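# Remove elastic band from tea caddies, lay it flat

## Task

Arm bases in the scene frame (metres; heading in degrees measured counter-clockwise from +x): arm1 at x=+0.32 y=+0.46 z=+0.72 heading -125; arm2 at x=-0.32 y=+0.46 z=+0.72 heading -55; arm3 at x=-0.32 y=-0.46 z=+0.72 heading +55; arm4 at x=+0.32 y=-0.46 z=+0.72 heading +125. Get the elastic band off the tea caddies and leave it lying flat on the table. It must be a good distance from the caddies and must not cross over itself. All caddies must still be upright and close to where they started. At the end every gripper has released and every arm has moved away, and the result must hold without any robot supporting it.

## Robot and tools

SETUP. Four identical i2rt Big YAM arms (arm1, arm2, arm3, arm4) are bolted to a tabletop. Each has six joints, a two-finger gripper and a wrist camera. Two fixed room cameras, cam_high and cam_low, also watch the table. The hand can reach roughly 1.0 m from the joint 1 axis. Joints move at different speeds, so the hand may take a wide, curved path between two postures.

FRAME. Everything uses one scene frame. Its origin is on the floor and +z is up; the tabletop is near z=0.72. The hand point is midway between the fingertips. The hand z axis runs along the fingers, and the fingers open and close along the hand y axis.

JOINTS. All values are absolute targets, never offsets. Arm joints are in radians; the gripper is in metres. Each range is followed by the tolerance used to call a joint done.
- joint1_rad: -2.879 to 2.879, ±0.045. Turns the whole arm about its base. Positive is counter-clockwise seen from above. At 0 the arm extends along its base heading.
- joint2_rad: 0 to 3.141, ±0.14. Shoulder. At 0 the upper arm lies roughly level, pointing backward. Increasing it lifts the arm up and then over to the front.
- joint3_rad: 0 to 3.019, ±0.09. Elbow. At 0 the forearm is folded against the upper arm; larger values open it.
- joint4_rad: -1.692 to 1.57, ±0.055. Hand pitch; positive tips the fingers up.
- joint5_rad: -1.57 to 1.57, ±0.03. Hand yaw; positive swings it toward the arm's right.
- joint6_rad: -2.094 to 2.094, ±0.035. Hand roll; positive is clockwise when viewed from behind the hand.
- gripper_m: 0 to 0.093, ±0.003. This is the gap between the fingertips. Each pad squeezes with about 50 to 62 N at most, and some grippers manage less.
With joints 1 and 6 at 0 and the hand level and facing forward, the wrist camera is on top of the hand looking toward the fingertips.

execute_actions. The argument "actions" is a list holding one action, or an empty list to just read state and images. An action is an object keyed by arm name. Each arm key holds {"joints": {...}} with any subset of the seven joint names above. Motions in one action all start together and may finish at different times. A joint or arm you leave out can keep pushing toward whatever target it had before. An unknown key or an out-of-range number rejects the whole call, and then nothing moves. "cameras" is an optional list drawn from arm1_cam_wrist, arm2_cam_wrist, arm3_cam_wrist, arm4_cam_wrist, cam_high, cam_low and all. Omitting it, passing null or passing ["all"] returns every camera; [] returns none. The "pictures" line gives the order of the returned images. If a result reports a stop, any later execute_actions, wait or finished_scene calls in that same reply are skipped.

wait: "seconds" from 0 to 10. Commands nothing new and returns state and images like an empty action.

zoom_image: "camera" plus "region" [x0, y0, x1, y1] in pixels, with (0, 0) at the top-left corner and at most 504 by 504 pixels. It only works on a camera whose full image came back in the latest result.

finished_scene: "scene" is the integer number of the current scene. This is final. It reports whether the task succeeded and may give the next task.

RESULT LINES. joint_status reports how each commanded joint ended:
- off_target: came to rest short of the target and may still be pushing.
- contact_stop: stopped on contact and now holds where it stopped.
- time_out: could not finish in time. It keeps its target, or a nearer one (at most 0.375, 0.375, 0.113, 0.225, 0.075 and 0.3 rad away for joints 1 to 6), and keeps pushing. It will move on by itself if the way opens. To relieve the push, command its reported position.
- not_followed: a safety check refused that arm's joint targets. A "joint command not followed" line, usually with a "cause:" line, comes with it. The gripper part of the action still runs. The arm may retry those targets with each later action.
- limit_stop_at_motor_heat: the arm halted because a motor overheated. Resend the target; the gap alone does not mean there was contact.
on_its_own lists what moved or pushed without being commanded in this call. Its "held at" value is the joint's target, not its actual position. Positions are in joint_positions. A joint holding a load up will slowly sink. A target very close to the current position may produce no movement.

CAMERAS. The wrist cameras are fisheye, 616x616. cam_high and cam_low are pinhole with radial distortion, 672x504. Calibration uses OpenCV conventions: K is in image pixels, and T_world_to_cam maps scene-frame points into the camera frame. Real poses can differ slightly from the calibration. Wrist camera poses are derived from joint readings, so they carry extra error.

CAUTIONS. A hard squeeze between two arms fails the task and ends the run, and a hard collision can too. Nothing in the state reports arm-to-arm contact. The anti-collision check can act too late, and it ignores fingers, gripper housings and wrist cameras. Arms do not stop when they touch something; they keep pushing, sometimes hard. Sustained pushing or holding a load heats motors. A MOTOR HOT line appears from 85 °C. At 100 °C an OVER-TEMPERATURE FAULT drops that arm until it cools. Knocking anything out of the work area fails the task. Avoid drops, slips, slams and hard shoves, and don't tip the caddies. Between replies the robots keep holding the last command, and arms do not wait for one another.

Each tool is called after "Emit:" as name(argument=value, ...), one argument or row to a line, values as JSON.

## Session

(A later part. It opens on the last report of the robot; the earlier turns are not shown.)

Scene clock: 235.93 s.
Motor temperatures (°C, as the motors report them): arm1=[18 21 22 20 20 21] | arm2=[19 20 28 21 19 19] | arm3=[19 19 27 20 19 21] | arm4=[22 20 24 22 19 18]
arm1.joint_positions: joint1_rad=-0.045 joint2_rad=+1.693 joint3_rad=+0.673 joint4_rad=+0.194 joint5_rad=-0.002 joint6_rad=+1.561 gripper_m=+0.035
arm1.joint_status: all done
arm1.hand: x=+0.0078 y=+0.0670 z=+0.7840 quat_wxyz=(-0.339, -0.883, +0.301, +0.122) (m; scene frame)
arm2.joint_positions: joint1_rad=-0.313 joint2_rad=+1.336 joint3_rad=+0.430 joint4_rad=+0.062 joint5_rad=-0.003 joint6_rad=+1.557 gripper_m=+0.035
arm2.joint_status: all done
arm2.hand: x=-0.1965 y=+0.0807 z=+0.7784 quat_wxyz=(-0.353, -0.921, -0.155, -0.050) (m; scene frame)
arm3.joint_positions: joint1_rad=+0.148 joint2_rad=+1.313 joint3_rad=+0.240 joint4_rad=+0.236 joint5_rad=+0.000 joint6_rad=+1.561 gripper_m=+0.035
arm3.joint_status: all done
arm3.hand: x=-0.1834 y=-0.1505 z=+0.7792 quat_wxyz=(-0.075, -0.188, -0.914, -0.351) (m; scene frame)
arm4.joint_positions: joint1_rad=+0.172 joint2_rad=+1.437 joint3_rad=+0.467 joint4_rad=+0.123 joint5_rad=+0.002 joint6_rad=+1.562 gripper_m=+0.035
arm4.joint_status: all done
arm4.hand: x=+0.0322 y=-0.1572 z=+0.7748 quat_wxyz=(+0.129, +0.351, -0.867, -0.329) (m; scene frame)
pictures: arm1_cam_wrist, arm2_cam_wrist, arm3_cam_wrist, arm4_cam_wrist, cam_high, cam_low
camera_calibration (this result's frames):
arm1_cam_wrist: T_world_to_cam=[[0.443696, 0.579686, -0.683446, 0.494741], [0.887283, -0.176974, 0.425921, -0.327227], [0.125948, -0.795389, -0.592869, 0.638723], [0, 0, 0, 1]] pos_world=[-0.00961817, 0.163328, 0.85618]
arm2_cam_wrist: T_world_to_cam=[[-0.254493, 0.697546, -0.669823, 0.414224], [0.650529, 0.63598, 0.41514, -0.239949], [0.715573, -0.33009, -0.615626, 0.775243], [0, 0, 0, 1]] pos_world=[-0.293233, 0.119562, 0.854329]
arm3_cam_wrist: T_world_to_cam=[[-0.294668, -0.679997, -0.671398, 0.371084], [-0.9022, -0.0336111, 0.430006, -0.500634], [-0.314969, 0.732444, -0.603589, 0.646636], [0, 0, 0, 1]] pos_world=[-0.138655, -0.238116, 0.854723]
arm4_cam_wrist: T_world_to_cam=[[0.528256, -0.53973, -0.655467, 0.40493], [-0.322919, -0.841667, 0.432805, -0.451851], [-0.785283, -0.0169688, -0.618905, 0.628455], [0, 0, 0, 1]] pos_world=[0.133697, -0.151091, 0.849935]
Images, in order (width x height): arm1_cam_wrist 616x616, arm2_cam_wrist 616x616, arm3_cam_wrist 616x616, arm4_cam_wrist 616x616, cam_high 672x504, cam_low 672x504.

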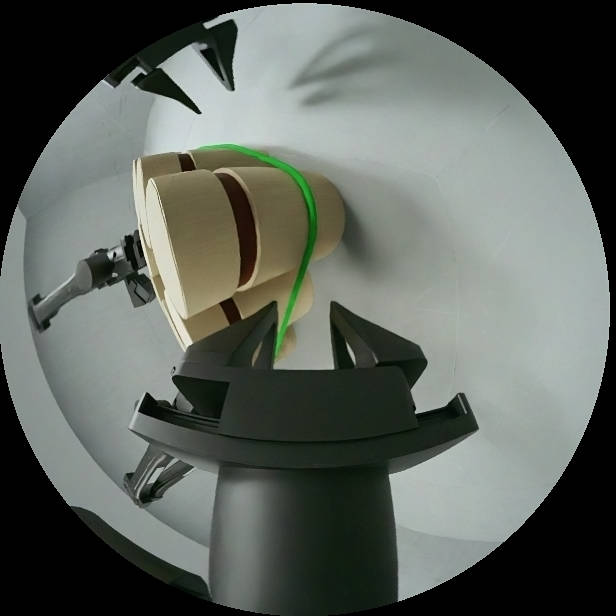

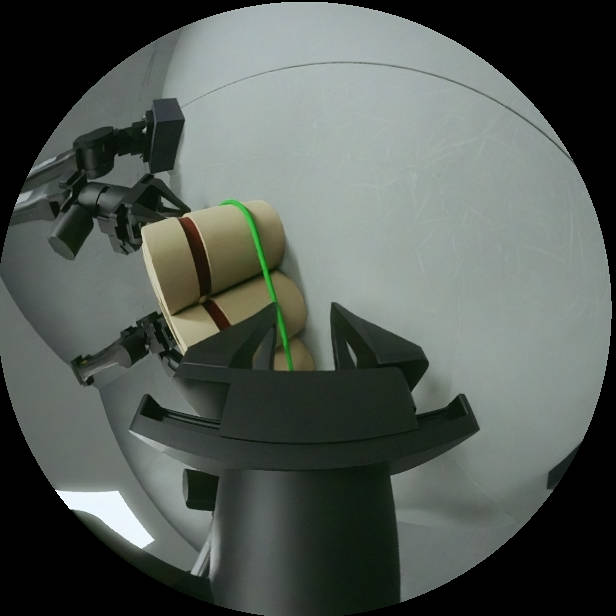

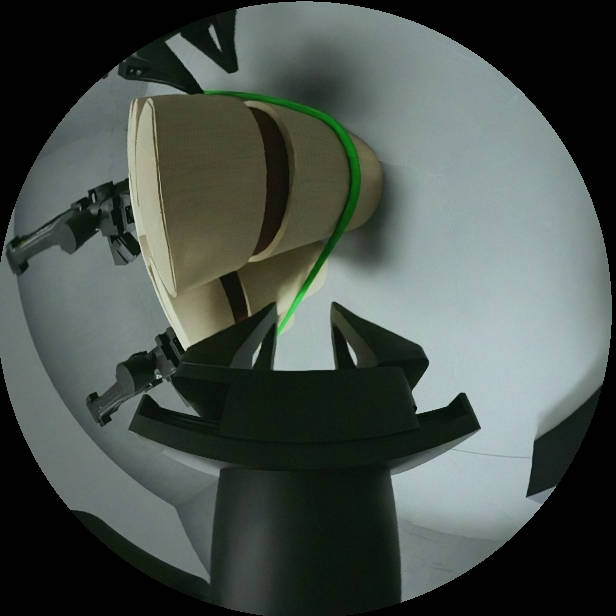

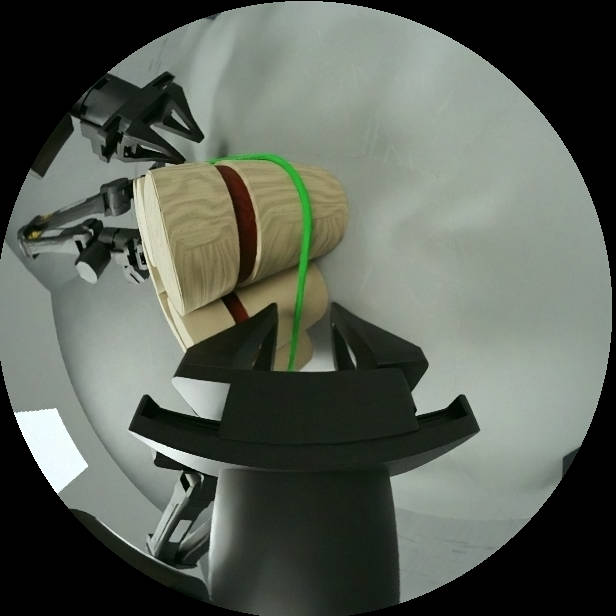

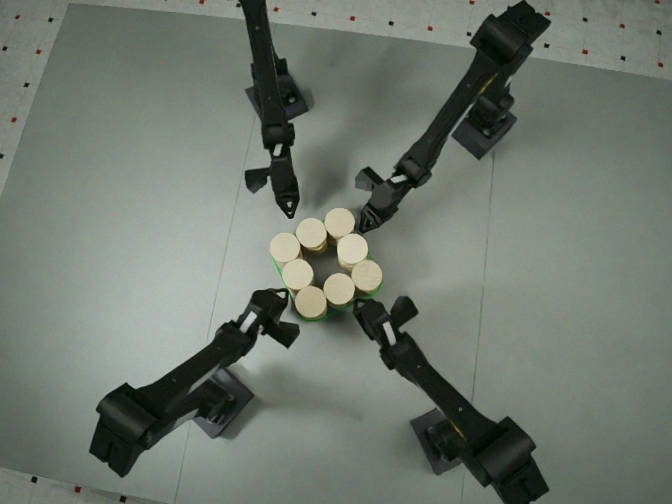

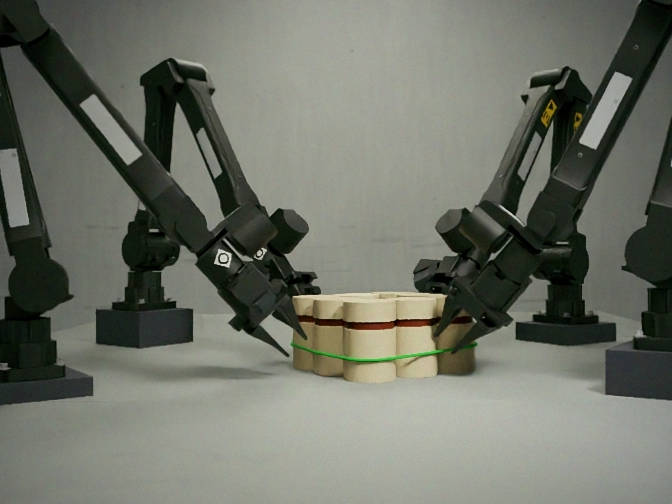

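Emit:
execute_actions(
  actions=[
    {"arm1":{"joints":{"joint2_rad":1.765,"joint3_rad":0.722,"joint4_rad":0.225}},"arm2":{"joints":{"joint1_rad":-0.293,"joint2_rad":1.43,"joint3_rad":0.565,"joint4_rad":0.035}},"arm3":{"joints":{"joint2_rad":0.95,"joint3_rad":0.13,"joint4_rad":0.05}},"arm4":{"joints":{"joint2_rad":1.50,"joint3_rad":0.5,"joint4_rad":0.2}}},
  ],
  cameras=[],
)

Emit:
execute_actions(
  actions=[
    {"arm3":{"joints":{"joint1_rad":0.12,"joint6_rad":-1.58}}},
  ],
  cameras=[],
)

Emit:
execute_actions(
  actions=[
    {"arm3":{"joints":{"joint2_rad":1.315,"joint3_rad":0.26,"joint4_rad":0.25}}},
  ],
)

Emit:
zoom_image(
  camera="cam_high",
  region=[240, 180, 420, 360],
)

Scene clock: 261.13 s.
Motor temperatures (°C, as the motors report them): arm1=[18 21 22 20 20 21] | arm2=[19 20 26 22 19 19] | arm3=[19 19 27 20 19 21] | arm4=[22 20 25 22 19 18]
arm1.joint_positions: joint1_rad=-0.045 joint2_rad=+1.748 joint3_rad=+0.701 joint4_rad=+0.215 joint5_rad=-0.002 joint6_rad=+1.561 gripper_m=+0.035
arm1.joint_status: all done
arm1.hand: x=+0.0015 y=+0.0592 z=+0.7709 quat_wxyz=(-0.336, -0.884, +0.302, +0.121) (m; scene frame)
arm2.joint_positions: joint1_rad=-0.300 joint2_rad=+1.434 joint3_rad=+0.529 joint4_rad=+0.041 joint5_rad=-0.002 joint6_rad=+1.557 gripper_m=+0.035
arm2.joint_status: all done
arm2.hand: x=-0.1807 y=+0.0498 z=+0.7760 quat_wxyz=(-0.344, -0.924, -0.161, -0.051) (m; scene frame)
arm3.joint_positions: joint1_rad=+0.148 joint2_rad=+0.954 joint3_rad=+0.117 joint4_rad=+0.064 joint5_rad=+0.000 joint6_rad=+1.562 gripper_m=+0.035
arm3.joint_status: all done
arm3.hand: x=-0.2029 y=-0.1948 z=+0.8064 quat_wxyz=(-0.081, -0.186, -0.903, -0.380) (m; scene frame)
arm4.joint_positions: joint1_rad=+0.172 joint2_rad=+1.498 joint3_rad=+0.467 joint4_rad=+0.180 joint5_rad=+0.002 joint6_rad=+1.562 gripper_m=+0.035
arm4.joint_status: all done
arm4.hand: x=+0.0302 y=-0.1551 z=+0.7594 quat_wxyz=(+0.128, +0.352, -0.868, -0.326) (m; scene frame)
pictures: none
No camera images: the call's "cameras" was empty. Leave "cameras" out to get every camera's image.

Scene clock: 263.90 s.
Motor temperatures (°C, as the motors report them): arm1=[18 21 22 20 20 21] | arm2=[19 20 26 21 19 19] | arm3=[19 19 27 20 19 21] | arm4=[22 20 25 22 19 18]
arm1.joint_positions: joint1_rad=-0.045 joint2_rad=+1.748 joint3_rad=+0.701 joint4_rad=+0.215 joint5_rad=-0.002 joint6_rad=+1.561 gripper_m=+0.035
arm1.joint_status: not commanded
arm1.hand: x=+0.0015 y=+0.0592 z=+0.7709 quat_wxyz=(-0.336, -0.884, +0.302, +0.121) (m; scene frame)
arm2.joint_positions: joint1_rad=-0.300 joint2_rad=+1.434 joint3_rad=+0.529 joint4_rad=+0.041 joint5_rad=-0.002 joint6_rad=+1.557 gripper_m=+0.035
arm2.joint_status: not commanded
arm2.hand: x=-0.1807 y=+0.0498 z=+0.7760 quat_wxyz=(-0.344, -0.924, -0.161, -0.051) (m; scene frame)
arm3.joint_positions: joint1_rad=+0.132 joint2_rad=+0.954 joint3_rad=+0.117 joint4_rad=+0.064 joint5_rad=+0.000 joint6_rad=-1.570 gripper_m=+0.035
arm3.joint_status: all done
arm3.hand: x=-0.1988 y=-0.1967 z=+0.8064 quat_wxyz=(-0.380, +0.900, -0.197, +0.082) (m; scene frame)
arm4.joint_positions: joint1_rad=+0.172 joint2_rad=+1.498 joint3_rad=+0.467 joint4_rad=+0.180 joint5_rad=+0.002 joint6_rad=+1.562 gripper_m=+0.035
arm4.joint_status: not commanded
arm4.hand: x=+0.0302 y=-0.1551 z=+0.7594 quat_wxyz=(+0.128, +0.352, -0.868, -0.326) (m; scene frame)
pictures: none
No camera images: the call's "cameras" was empty. Leave "cameras" out to get every camera's image.

Scene clock: 264.93 s.
Motor temperatures (°C, as the motors report them): arm1=[18 21 22 20 20 21] | arm2=[19 20 26 21 19 19] | arm3=[19 19 27 20 19 21] | arm4=[22 20 25 22 19 18]
arm1.joint_positions: joint1_rad=-0.045 joint2_rad=+1.748 joint3_rad=+0.701 joint4_rad=+0.215 joint5_rad=-0.002 joint6_rad=+1.561 gripper_m=+0.035
arm1.joint_status: not commanded
arm1.hand: x=+0.0015 y=+0.0592 z=+0.7709 quat_wxyz=(-0.336, -0.884, +0.302, +0.121) (m; scene frame)
arm2.joint_positions: joint1_rad=-0.300 joint2_rad=+1.434 joint3_rad=+0.529 joint4_rad=+0.041 joint5_rad=-0.002 joint6_rad=+1.557 gripper_m=+0.035
arm2.joint_status: not commanded
arm2.hand: x=-0.1807 y=+0.0498 z=+0.7760 quat_wxyz=(-0.344, -0.924, -0.161, -0.051) (m; scene frame)
arm3.joint_positions: joint1_rad=+0.132 joint2_rad=+1.305 joint3_rad=+0.248 joint4_rad=+0.233 joint5_rad=+0.000 joint6_rad=-1.571 gripper_m=+0.035
arm3.joint_status: all done
arm3.hand: x=-0.1767 y=-0.1487 z=+0.7838 quat_wxyz=(-0.357, +0.910, -0.199, +0.078) (m; scene frame)
arm4.joint_positions: joint1_rad=+0.172 joint2_rad=+1.498 joint3_rad=+0.467 joint4_rad=+0.180 joint5_rad=+0.002 joint6_rad=+1.562 gripper_m=+0.035
arm4.joint_status: not commanded
arm4.hand: x=+0.0302 y=-0.1551 z=+0.7594 quat_wxyz=(+0.128, +0.352, -0.868, -0.326) (m; scene frame)
pictures: arm1_cam_wrist, arm2_cam_wrist, arm3_cam_wrist, arm4_cam_wrist, cam_high, cam_low
camera_calibration (this result's frames):
arm1_cam_wrist: T_world_to_cam=[[0.446304, 0.582925, -0.678978, 0.489478], [0.885655, -0.179052, 0.428434, -0.319241], [0.128173, -0.792552, -0.596182, 0.627918], [0, 0, 0, 1]] pos_world=[-0.0162012, 0.155168, 0.843472]
arm2_cam_wrist: T_world_to_cam=[[-0.267503, 0.706285, -0.655441, 0.424287], [0.64549, 0.63639, 0.422315, -0.236058], [0.715391, -0.310111, -0.626136, 0.759395], [0, 0, 0, 1]] pos_world=[-0.277394, 0.0860534, 0.853271]
arm3_cam_wrist: T_world_to_cam=[[0.311078, 0.664961, 0.679011, -0.374056], [0.572743, -0.701314, 0.42441, -0.330772], [0.758417, 0.256874, -0.599016, 0.765586], [0, 0, 0, 1]] pos_world=[-0.274825, -0.179902, 0.852969]
arm4_cam_wrist: T_world_to_cam=[[0.530492, -0.542077, -0.651714, 0.39377], [-0.324406, -0.84011, 0.434714, -0.445261], [-0.783159, -0.019192, -0.621525, 0.619027], [0, 0, 0, 1]] pos_world=[0.131459, -0.148734, 0.834927]
Images, in order (width x height): arm1_cam_wrist 616x616, arm2_cam_wrist 616x616, arm3_cam_wrist 616x616, arm4_cam_wrist 616x616, cam_high 672x504, cam_low 672x504.

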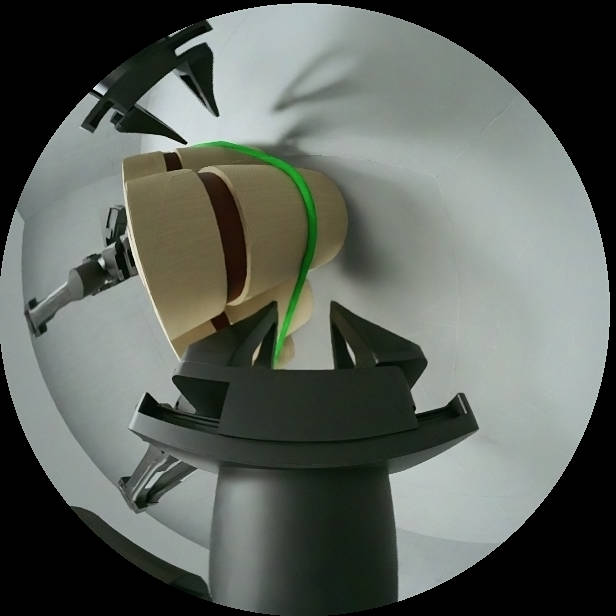

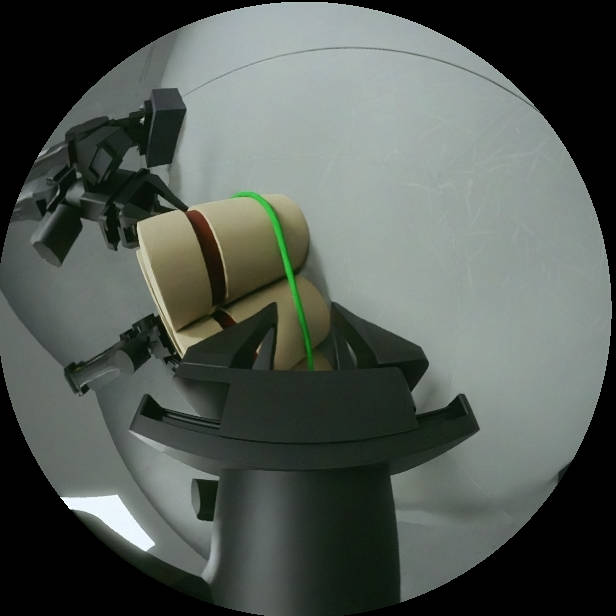

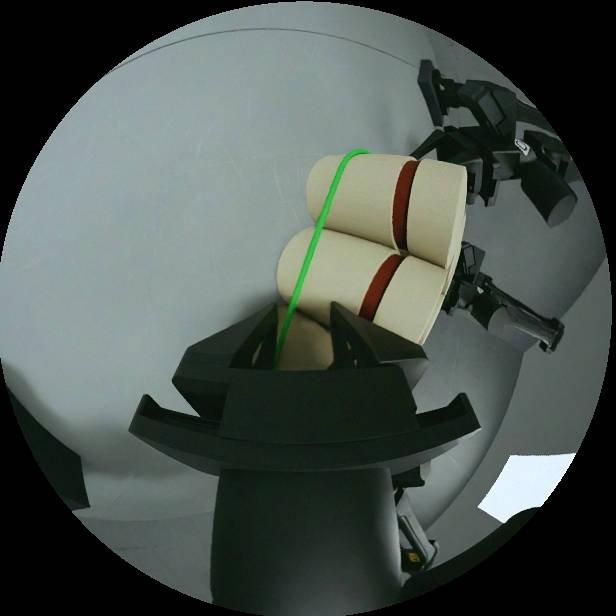

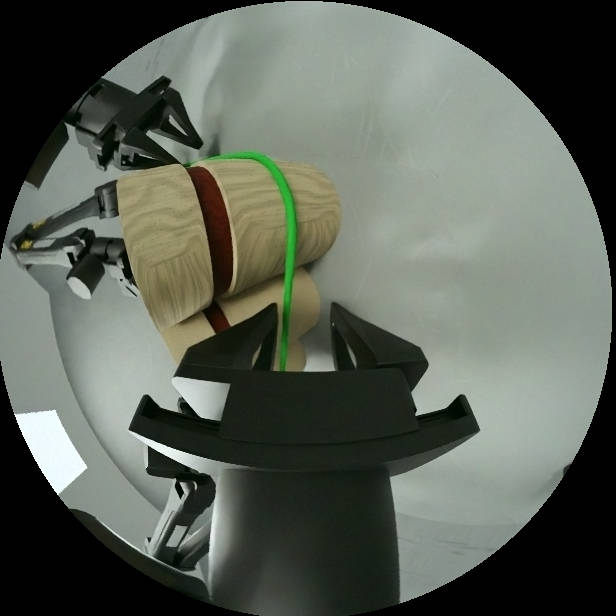

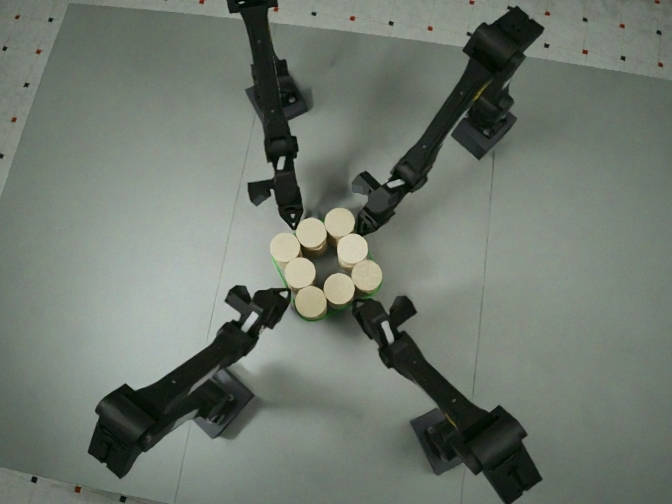

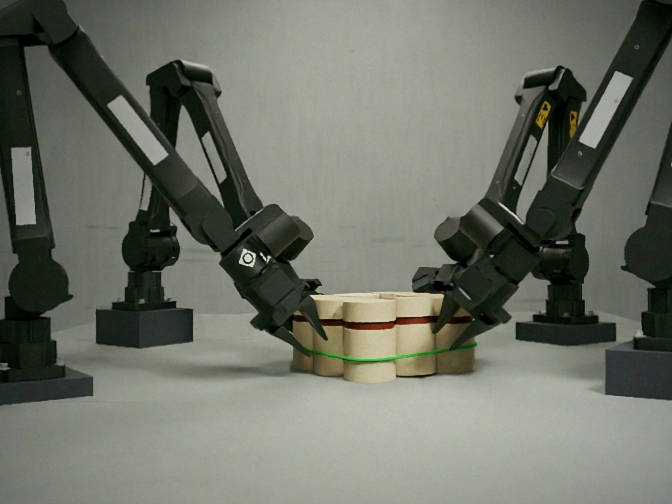

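Region (240, 180, 420, 360) of cam_high's 672x504 image, scaled by 2.800, with more detail than that image has.

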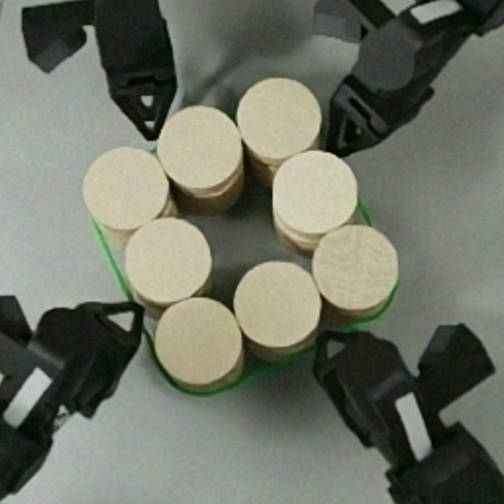

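Emit:
execute_actions(
  actions=[
    {"arm2":{"joints":{"joint2_rad":1.505,"joint3_rad":0.6,"joint4_rad":0.12}},"arm3":{"joints":{"joint1_rad":0.09,"joint3_rad":0.21,"joint4_rad":0.27}},"arm1":{"joints":{"joint3_rad":0.745,"joint2_rad":1.79}},"arm4":{"joints":{"joint3_rad":0.525}}},
  ],
)

Emit:
zoom_image(
  camera="cam_high",
  region=[260, 200, 400, 340],
)

Emit:
zoom_image(
  camera="cam_low",
  region=[250, 260, 530, 400],
)

Scene clock: 274.23 s.
Motor temperatures (°C, as the motors report them): arm1=[18 22 22 20 20 21] | arm2=[19 20 27 21 19 19] | arm3=[19 19 27 20 19 21] | arm4=[22 20 25 22 19 18]
arm1.joint_positions: joint1_rad=-0.045 joint2_rad=+1.767 joint3_rad=+0.721 joint4_rad=+0.215 joint5_rad=-0.002 joint6_rad=+1.561 gripper_m=+0.035
arm1.joint_status: all done
arm1.hand: x=-0.0028 y=+0.0537 z=+0.7682 quat_wxyz=(-0.336, -0.884, +0.302, +0.121) (m; scene frame)
arm2.joint_positions: joint1_rad=-0.300 joint2_rad=+1.501 joint3_rad=+0.556 joint4_rad=+0.100 joint5_rad=+0.000 joint6_rad=+1.557 gripper_m=+0.035
arm2.joint_status: all done
arm2.hand: x=-0.1756 y=+0.0335 z=+0.7679 quat_wxyz=(-0.353, -0.920, -0.160, -0.051) (m; scene frame)
arm3.joint_positions: joint1_rad=+0.101 joint2_rad=+1.305 joint3_rad=+0.208 joint4_rad=+0.254 joint5_rad=+0.000 joint6_rad=-1.571 gripper_m=+0.035
arm3.joint_status: all done
arm3.hand: x=-0.1745 y=-0.1684 z=+0.7734 quat_wxyz=(-0.347, +0.910, -0.214, +0.081) (m; scene frame)
arm4.joint_positions: joint1_rad=+0.172 joint2_rad=+1.498 joint3_rad=+0.483 joint4_rad=+0.180 joint5_rad=+0.002 joint6_rad=+1.563 gripper_m=+0.035
arm4.joint_status: all done
arm4.hand: x=+0.0246 y=-0.1492 z=+0.7652 quat_wxyz=(+0.130, +0.350, -0.865, -0.333) (m; scene frame)
pictures: arm1_cam_wrist, arm2_cam_wrist, arm3_cam_wrist, arm4_cam_wrist, cam_high, cam_low
camera_calibration (this result's frames):
arm1_cam_wrist: T_world_to_cam=[[0.446304, 0.582925, -0.678978, 0.49275], [0.885655, -0.179052, 0.428434, -0.315199], [0.128173, -0.792552, -0.596182, 0.622534], [0, 0, 0, 1]] pos_world=[-0.0205511, 0.149717, 0.840752]
arm2_cam_wrist: T_world_to_cam=[[-0.263668, 0.694527, -0.669411, 0.443644], [0.64396, 0.643419, 0.413917, -0.219696], [0.718188, -0.321938, -0.616897, 0.739422], [0, 0, 0, 1]] pos_world=[-0.272594, 0.0712811, 0.844063]
arm3_cam_wrist: T_world_to_cam=[[0.337439, 0.666401, 0.664864, -0.338828], [0.554191, -0.711554, 0.43193, -0.352206], [0.760926, 0.222712, -0.609419, 0.765525], [0, 0, 0, 1]] pos_world=[-0.272984, -0.195309, 0.843929]
arm4_cam_wrist: T_world_to_cam=[[0.522947, -0.534716, -0.663781, 0.414263], [-0.320089, -0.844952, 0.428484, -0.44064], [-0.789981, -0.0116052, -0.613022, 0.613134], [0, 0, 0, 1]] pos_world=[0.126682, -0.143692, 0.839652]
Images, in order (width x height): arm1_cam_wrist 616x616, arm2_cam_wrist 616x616, arm3_cam_wrist 616x616, arm4_cam_wrist 616x616, cam_high 672x504, cam_low 672x504.

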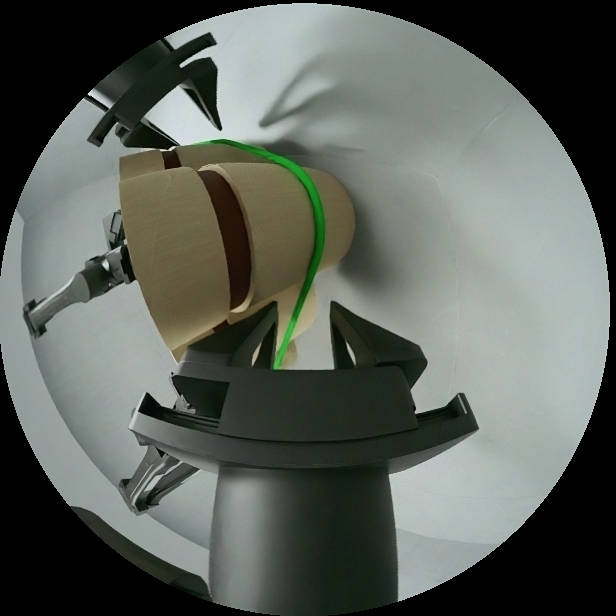

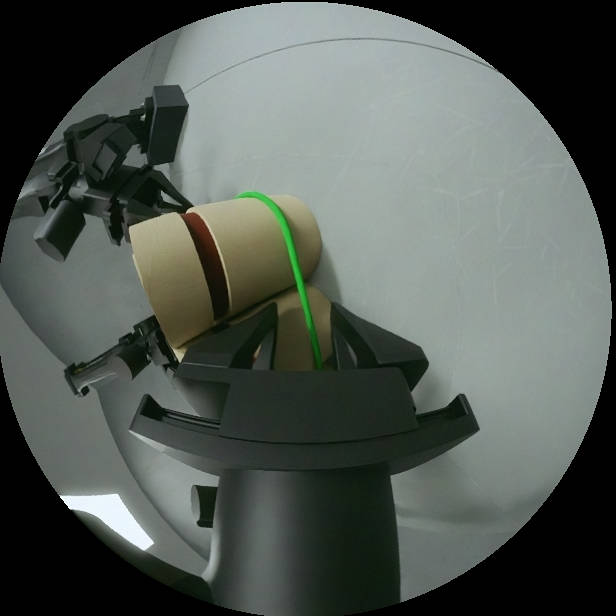

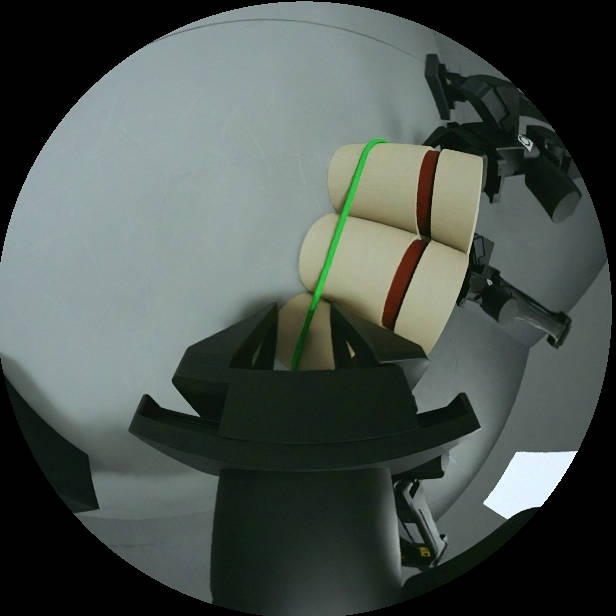

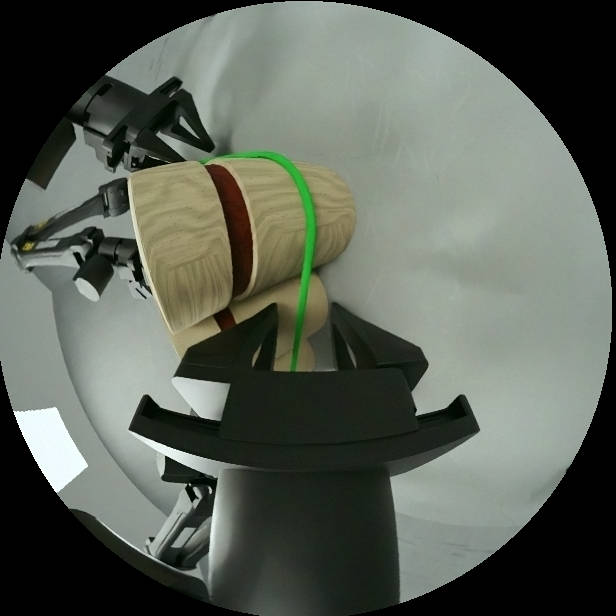

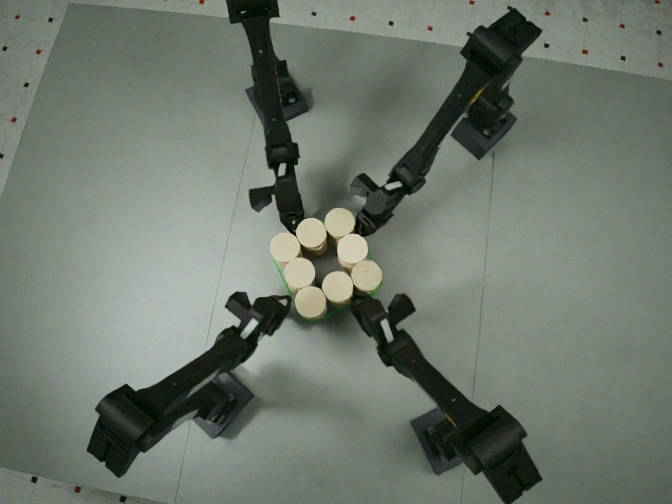

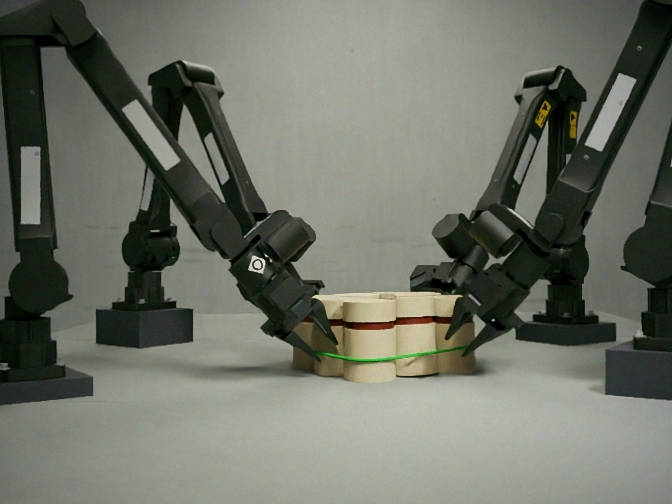

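Region (260, 200, 400, 340) of cam_high's 672x504 image, scaled by 3.600, with more detail than that image has.

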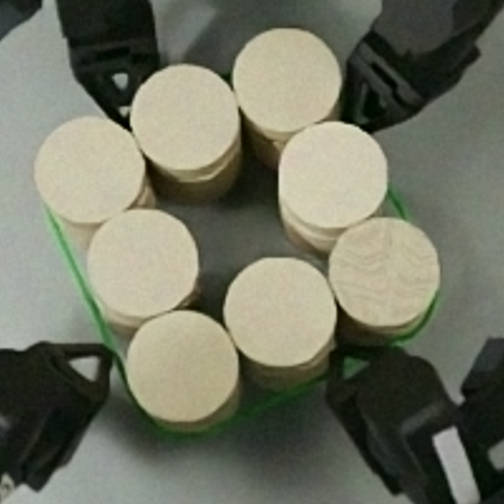

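Region (250, 260, 530, 400) of cam_low's 672x504 image, scaled by 1.800, with more detail than that image has.

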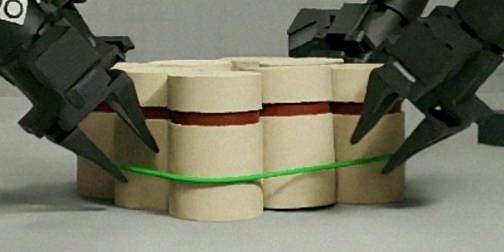

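Emit:
execute_actions(
  actions=[
    {"arm2":{"joints":{"joint2_rad":1.59,"joint4_rad":0.195}},"arm3":{"joints":{"joint1_rad":0.074,"joint2_rad":1.345,"joint3_rad":0.258,"joint4_rad":0.29}},"arm1":{"joints":{"joint3_rad":0.764}},"arm4":{"joints":{"joint1_rad":0.135}}},
  ],
)

Emit:
zoom_image(
  camera="cam_high",
  region=[260, 200, 400, 340],
)

Emit:
zoom_image(
  camera="cam_low",
  region=[250, 260, 530, 400],
)

Scene clock: 295.83 s.
Motor temperatures (°C, as the motors report them): arm1=[18 22 23 20 20 21] | arm2=[19 21 28 22 19 19] | arm3=[19 19 26 20 19 21] | arm4=[22 20 26 22 19 18]
arm1.joint_positions: joint1_rad=-0.045 joint2_rad=+1.767 joint3_rad=+0.733 joint4_rad=+0.215 joint5_rad=-0.002 joint6_rad=+1.561 gripper_m=+0.035
arm1.joint_status: all done
arm1.hand: x=-0.0065 y=+0.0487 z=+0.7723 quat_wxyz=(-0.342, -0.882, +0.301, +0.123) (m; scene frame)
arm2.joint_positions: joint1_rad=-0.300 joint2_rad=+1.589 joint3_rad=+0.557 joint4_rad=+0.176 joint5_rad=+0.003 joint6_rad=+1.558 gripper_m=+0.035
arm2.joint_status: all done
arm2.hand: x=-0.1753 y=+0.0301 z=+0.7423 quat_wxyz=(-0.347, -0.923, -0.160, -0.049) (m; scene frame)
arm3.joint_positions: joint1_rad=+0.086 joint2_rad=+1.328 joint3_rad=+0.232 joint4_rad=+0.273 joint5_rad=+0.000 joint6_rad=-1.571 gripper_m=+0.035
arm3.joint_status: all done
arm3.hand: x=-0.1644 y=-0.1591 z=+0.7777 quat_wxyz=(-0.355, +0.905, -0.220, +0.086) (m; scene frame)
arm4.joint_positions: joint1_rad=+0.145 joint2_rad=+1.498 joint3_rad=+0.488 joint4_rad=+0.180 joint5_rad=-0.003 joint6_rad=+1.563 gripper_m=+0.035
arm4.joint_status: all done
arm4.hand: x=+0.0310 y=-0.1401 z=+0.7669 quat_wxyz=(+0.129, +0.339, -0.869, -0.336) (m; scene frame)
pictures: arm1_cam_wrist, arm2_cam_wrist, arm3_cam_wrist, arm4_cam_wrist, cam_high, cam_low
camera_calibration (this result's frames):
arm1_cam_wrist: T_world_to_cam=[[0.441018, 0.576799, -0.687609, 0.507056], [0.888866, -0.174699, 0.423554, -0.311035], [0.124181, -0.797987, -0.589742, 0.616782], [0, 0, 0, 1]] pos_world=[-0.0237448, 0.145377, 0.844139]
arm2_cam_wrist: T_world_to_cam=[[-0.265502, 0.702537, -0.660266, 0.421611], [0.648297, 0.636989, 0.417081, -0.208451], [0.713597, -0.317312, -0.624574, 0.727062], [0, 0, 0, 1]] pos_world=[-0.271753, 0.0672898, 0.81942]
arm3_cam_wrist: T_world_to_cam=[[0.340859, 0.649355, 0.679819, -0.365003], [0.539847, -0.727211, 0.423946, -0.351662], [0.769663, 0.222493, -0.598428, 0.751196], [0, 0, 0, 1]] pos_world=[-0.263909, -0.185852, 0.846758]
arm4_cam_wrist: T_world_to_cam=[[0.506277, -0.546327, -0.667241, 0.418439], [-0.337608, -0.837536, 0.429597, -0.43097], [-0.793539, 0.00777112, -0.608469, 0.618608], [0, 0, 0, 1]] pos_world=[0.133545, -0.137156, 0.840748]
Images, in order (width x height): arm1_cam_wrist 616x616, arm2_cam_wrist 616x616, arm3_cam_wrist 616x616, arm4_cam_wrist 616x616, cam_high 672x504, cam_low 672x504.

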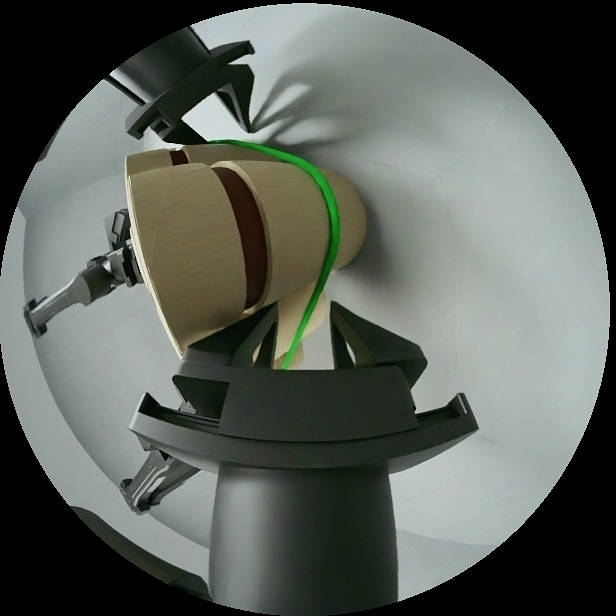

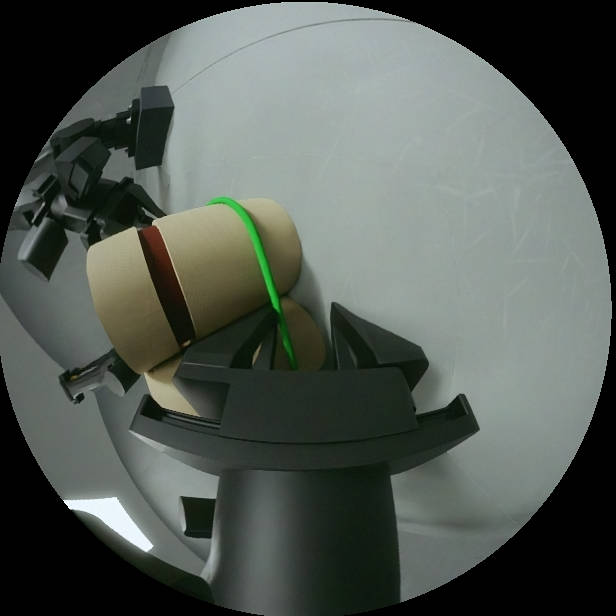

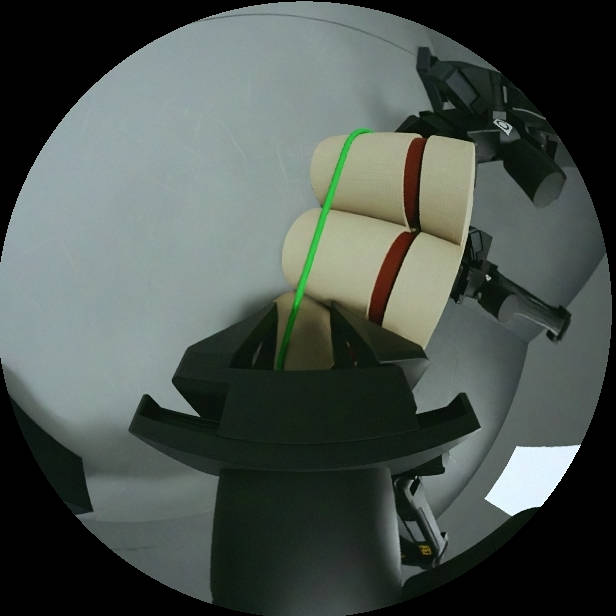

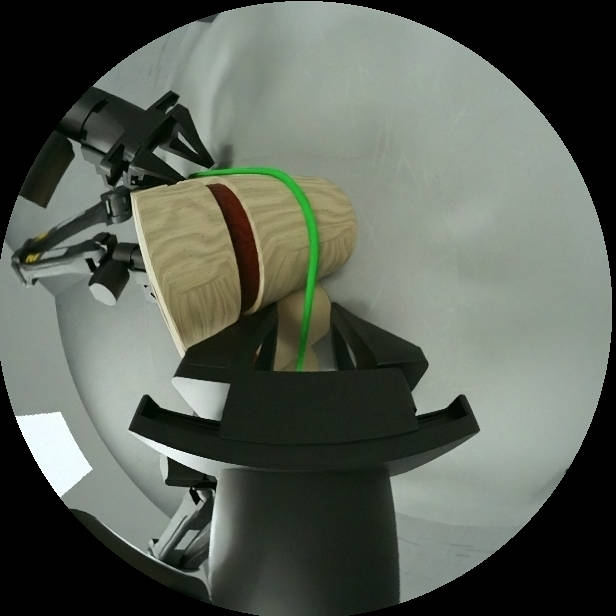

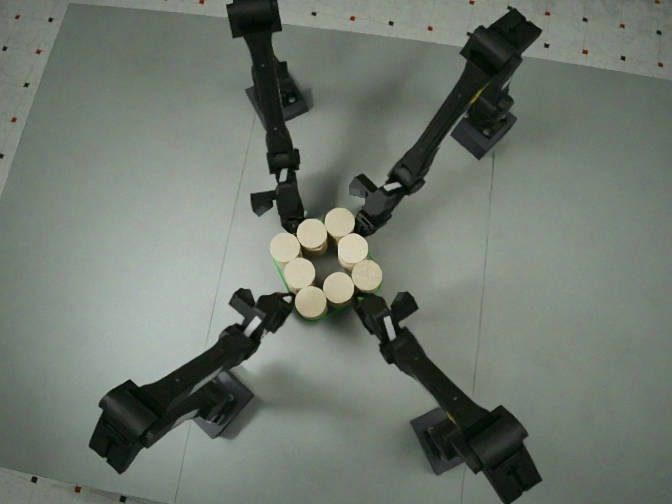

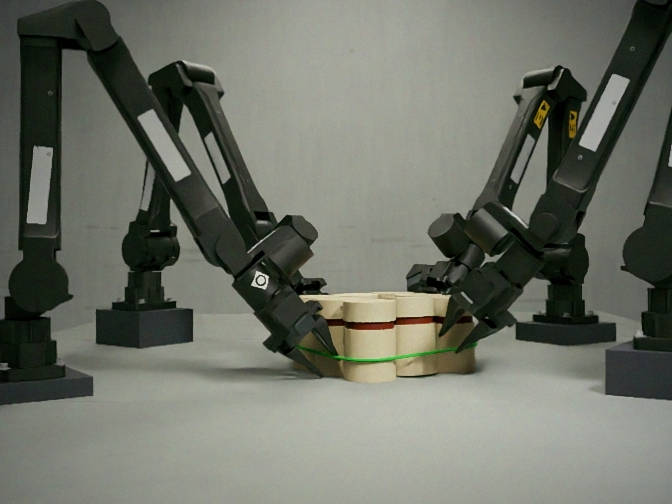

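Region (260, 200, 400, 340) of cam_high's 672x504 image, scaled by 3.600, with more detail than that image has.

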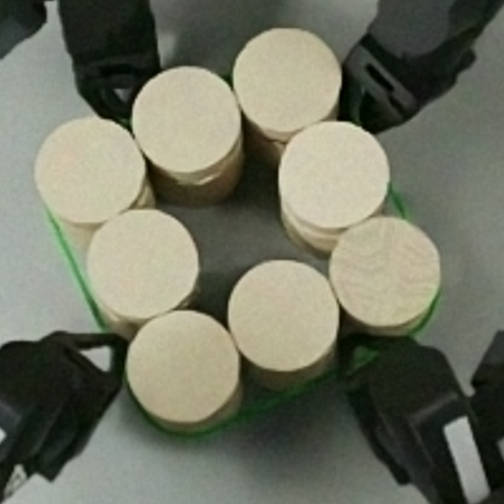

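Region (250, 260, 530, 400) of cam_low's 672x504 image, scaled by 1.800, with more detail than that image has.

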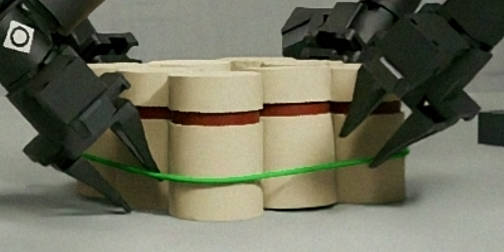

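Emit:
execute_actions(
  actions=[
    {"arm2":{"joints":{"joint4_rad":0.225,"gripper_m":0.021}},"arm3":{"joints":{"joint2_rad":1.465,"joint4_rad":0.38}},"arm1":{"joints":{"joint2_rad":1.862,"joint4_rad":0.297}},"arm4":{"joints":{"joint2_rad":1.57,"joint4_rad":0.245}}},
  ],
)

Emit:
zoom_image(
  camera="cam_high",
  region=[260, 200, 400, 340],
)

Emit:
zoom_image(
  camera="cam_low",
  region=[250, 260, 530, 400],
)

Scene clock: 309.47 s.
Motor temperatures (°C, as the motors report them): arm1=[18 22 23 20 20 21] | arm2=[19 21 28 22 19 19] | arm3=[19 19 27 20 19 21] | arm4=[22 20 26 22 19 18]
arm1.joint_positions: joint1_rad=-0.045 joint2_rad=+1.848 joint3_rad=+0.735 joint4_rad=+0.283 joint5_rad=-0.001 joint6_rad=+1.561 gripper_m=+0.035
arm1.joint_status: all done
arm1.hand: x=-0.0072 y=+0.0488 z=+0.7442 quat_wxyz=(-0.337, -0.883, +0.302, +0.122) (m; scene frame)
arm2.joint_positions: joint1_rad=-0.300 joint2_rad=+1.589 joint3_rad=+0.557 joint4_rad=+0.202 joint5_rad=+0.003 joint6_rad=+1.558 gripper_m=+0.021
arm2.joint_status: all done
arm2.hand: x=-0.1738 y=+0.0256 z=+0.7465 quat_wxyz=(-0.359, -0.918, -0.159, -0.051) (m; scene frame)
arm3.joint_positions: joint1_rad=+0.086 joint2_rad=+1.454 joint3_rad=+0.234 joint4_rad=+0.362 joint5_rad=+0.000 joint6_rad=-1.571 gripper_m=+0.035
arm3.joint_status: all done
arm3.hand: x=-0.1651 y=-0.1604 z=+0.7530 quat_wxyz=(-0.339, +0.911, -0.221, +0.082) (m; scene frame)
arm4.joint_positions: joint1_rad=+0.144 joint2_rad=+1.569 joint3_rad=+0.490 joint4_rad=+0.224 joint5_rad=-0.003 joint6_rad=+1.563 gripper_m=+0.035
arm4.joint_status: all done
arm4.hand: x=+0.0313 y=-0.1403 z=+0.7458 quat_wxyz=(+0.125, +0.341, -0.873, -0.325) (m; scene frame)
pictures: arm1_cam_wrist, arm2_cam_wrist, arm3_cam_wrist, arm4_cam_wrist, cam_high, cam_low
camera_calibration (this result's frames):
arm1_cam_wrist: T_world_to_cam=[[0.445456, 0.581292, -0.680933, 0.482774], [0.886381, -0.179228, 0.426856, -0.300745], [0.126086, -0.793711, -0.595084, 0.604101], [0, 0, 0, 1]] pos_world=[-0.0246484, 0.144947, 0.816602]
arm2_cam_wrist: T_world_to_cam=[[-0.260101, 0.686018, -0.679505, 0.443711], [0.644977, 0.647143, 0.406461, -0.201232], [0.718576, -0.332545, -0.610788, 0.718173], [0, 0, 0, 1]] pos_world=[-0.270862, 0.0646574, 0.821948]
arm3_cam_wrist: T_world_to_cam=[[0.351556, 0.670169, 0.653668, -0.322344], [0.546798, -0.713751, 0.437689, -0.348838], [0.759881, 0.203552, -0.617371, 0.746901], [0, 0, 0, 1]] pos_world=[-0.26349, -0.184991, 0.824503]
arm4_cam_wrist: T_world_to_cam=[[0.51716, -0.558819, -0.64828, 0.387855], [-0.345274, -0.829283, 0.439404, -0.427813], [-0.783155, -0.00340813, -0.621817, 0.614118], [0, 0, 0, 1]] pos_world=[0.132654, -0.135944, 0.821291]
Images, in order (width x height): arm1_cam_wrist 616x616, arm2_cam_wrist 616x616, arm3_cam_wrist 616x616, arm4_cam_wrist 616x616, cam_high 672x504, cam_low 672x504.

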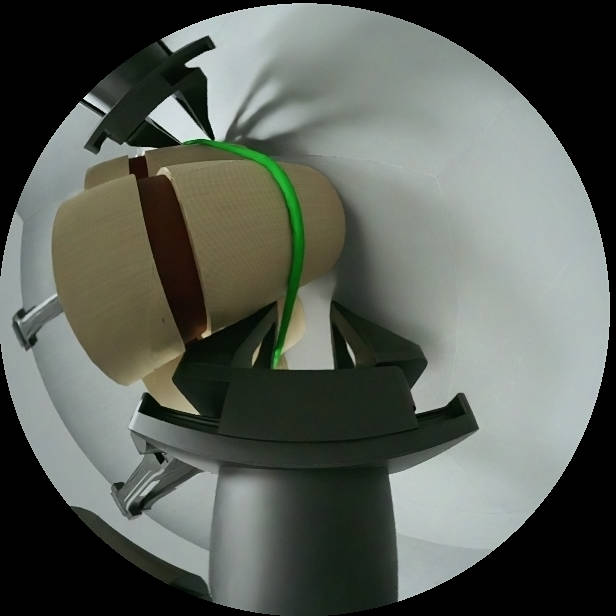

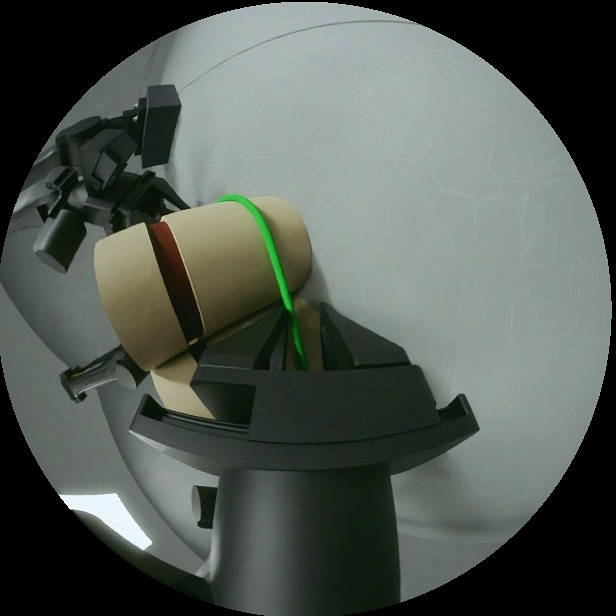

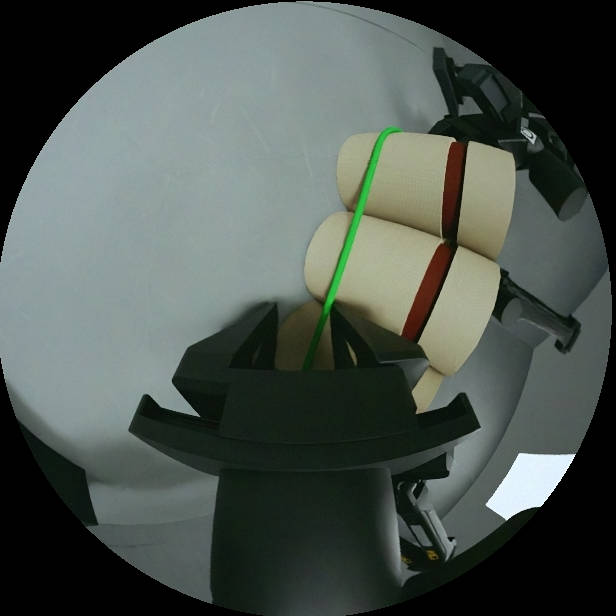

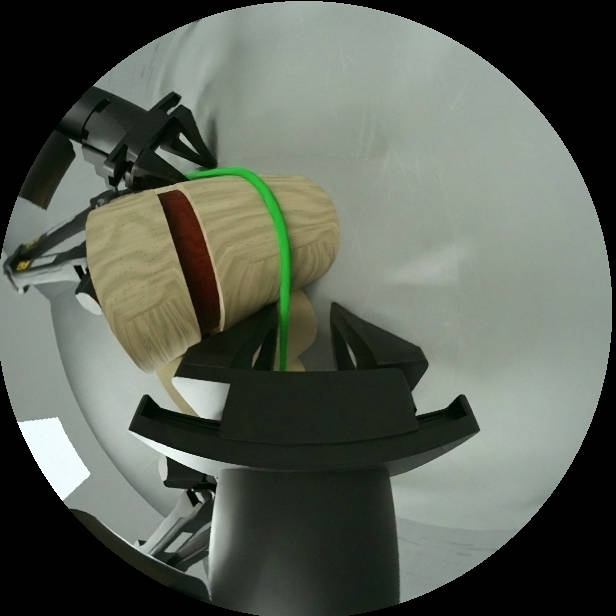

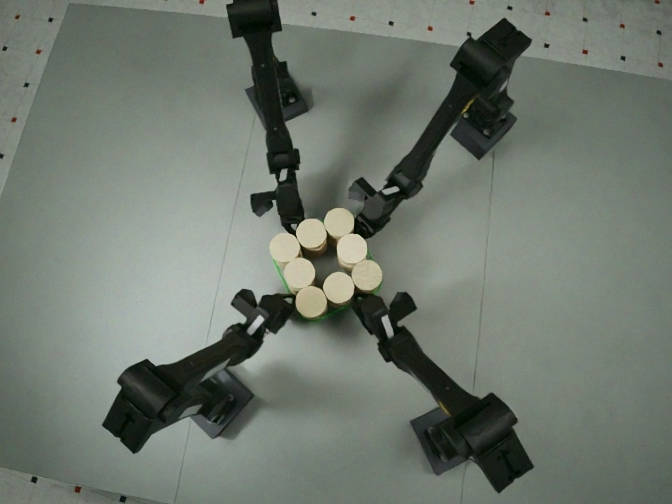

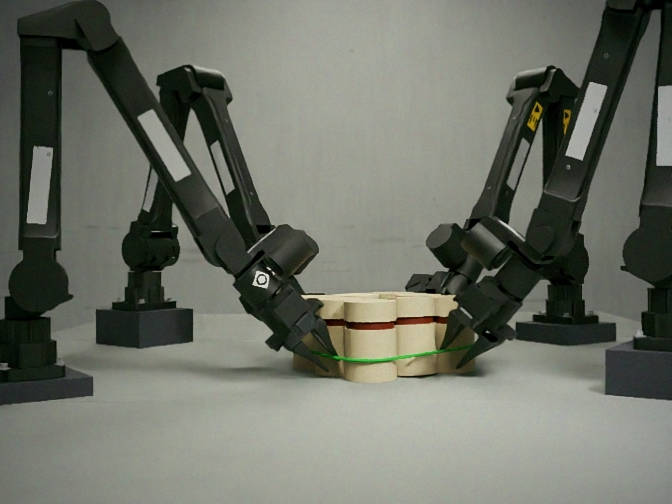

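Region (260, 200, 400, 340) of cam_high's 672x504 image, scaled by 3.600, with more detail than that image has.

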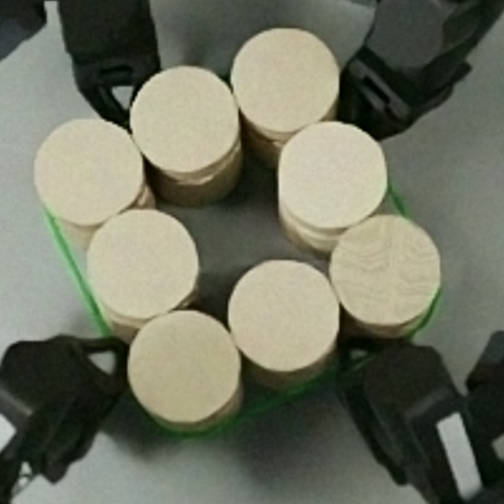

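Region (250, 260, 530, 400) of cam_low's 672x504 image, scaled by 1.800, with more detail than that image has.

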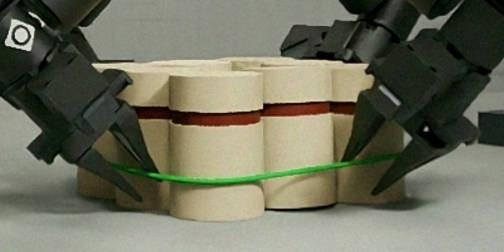

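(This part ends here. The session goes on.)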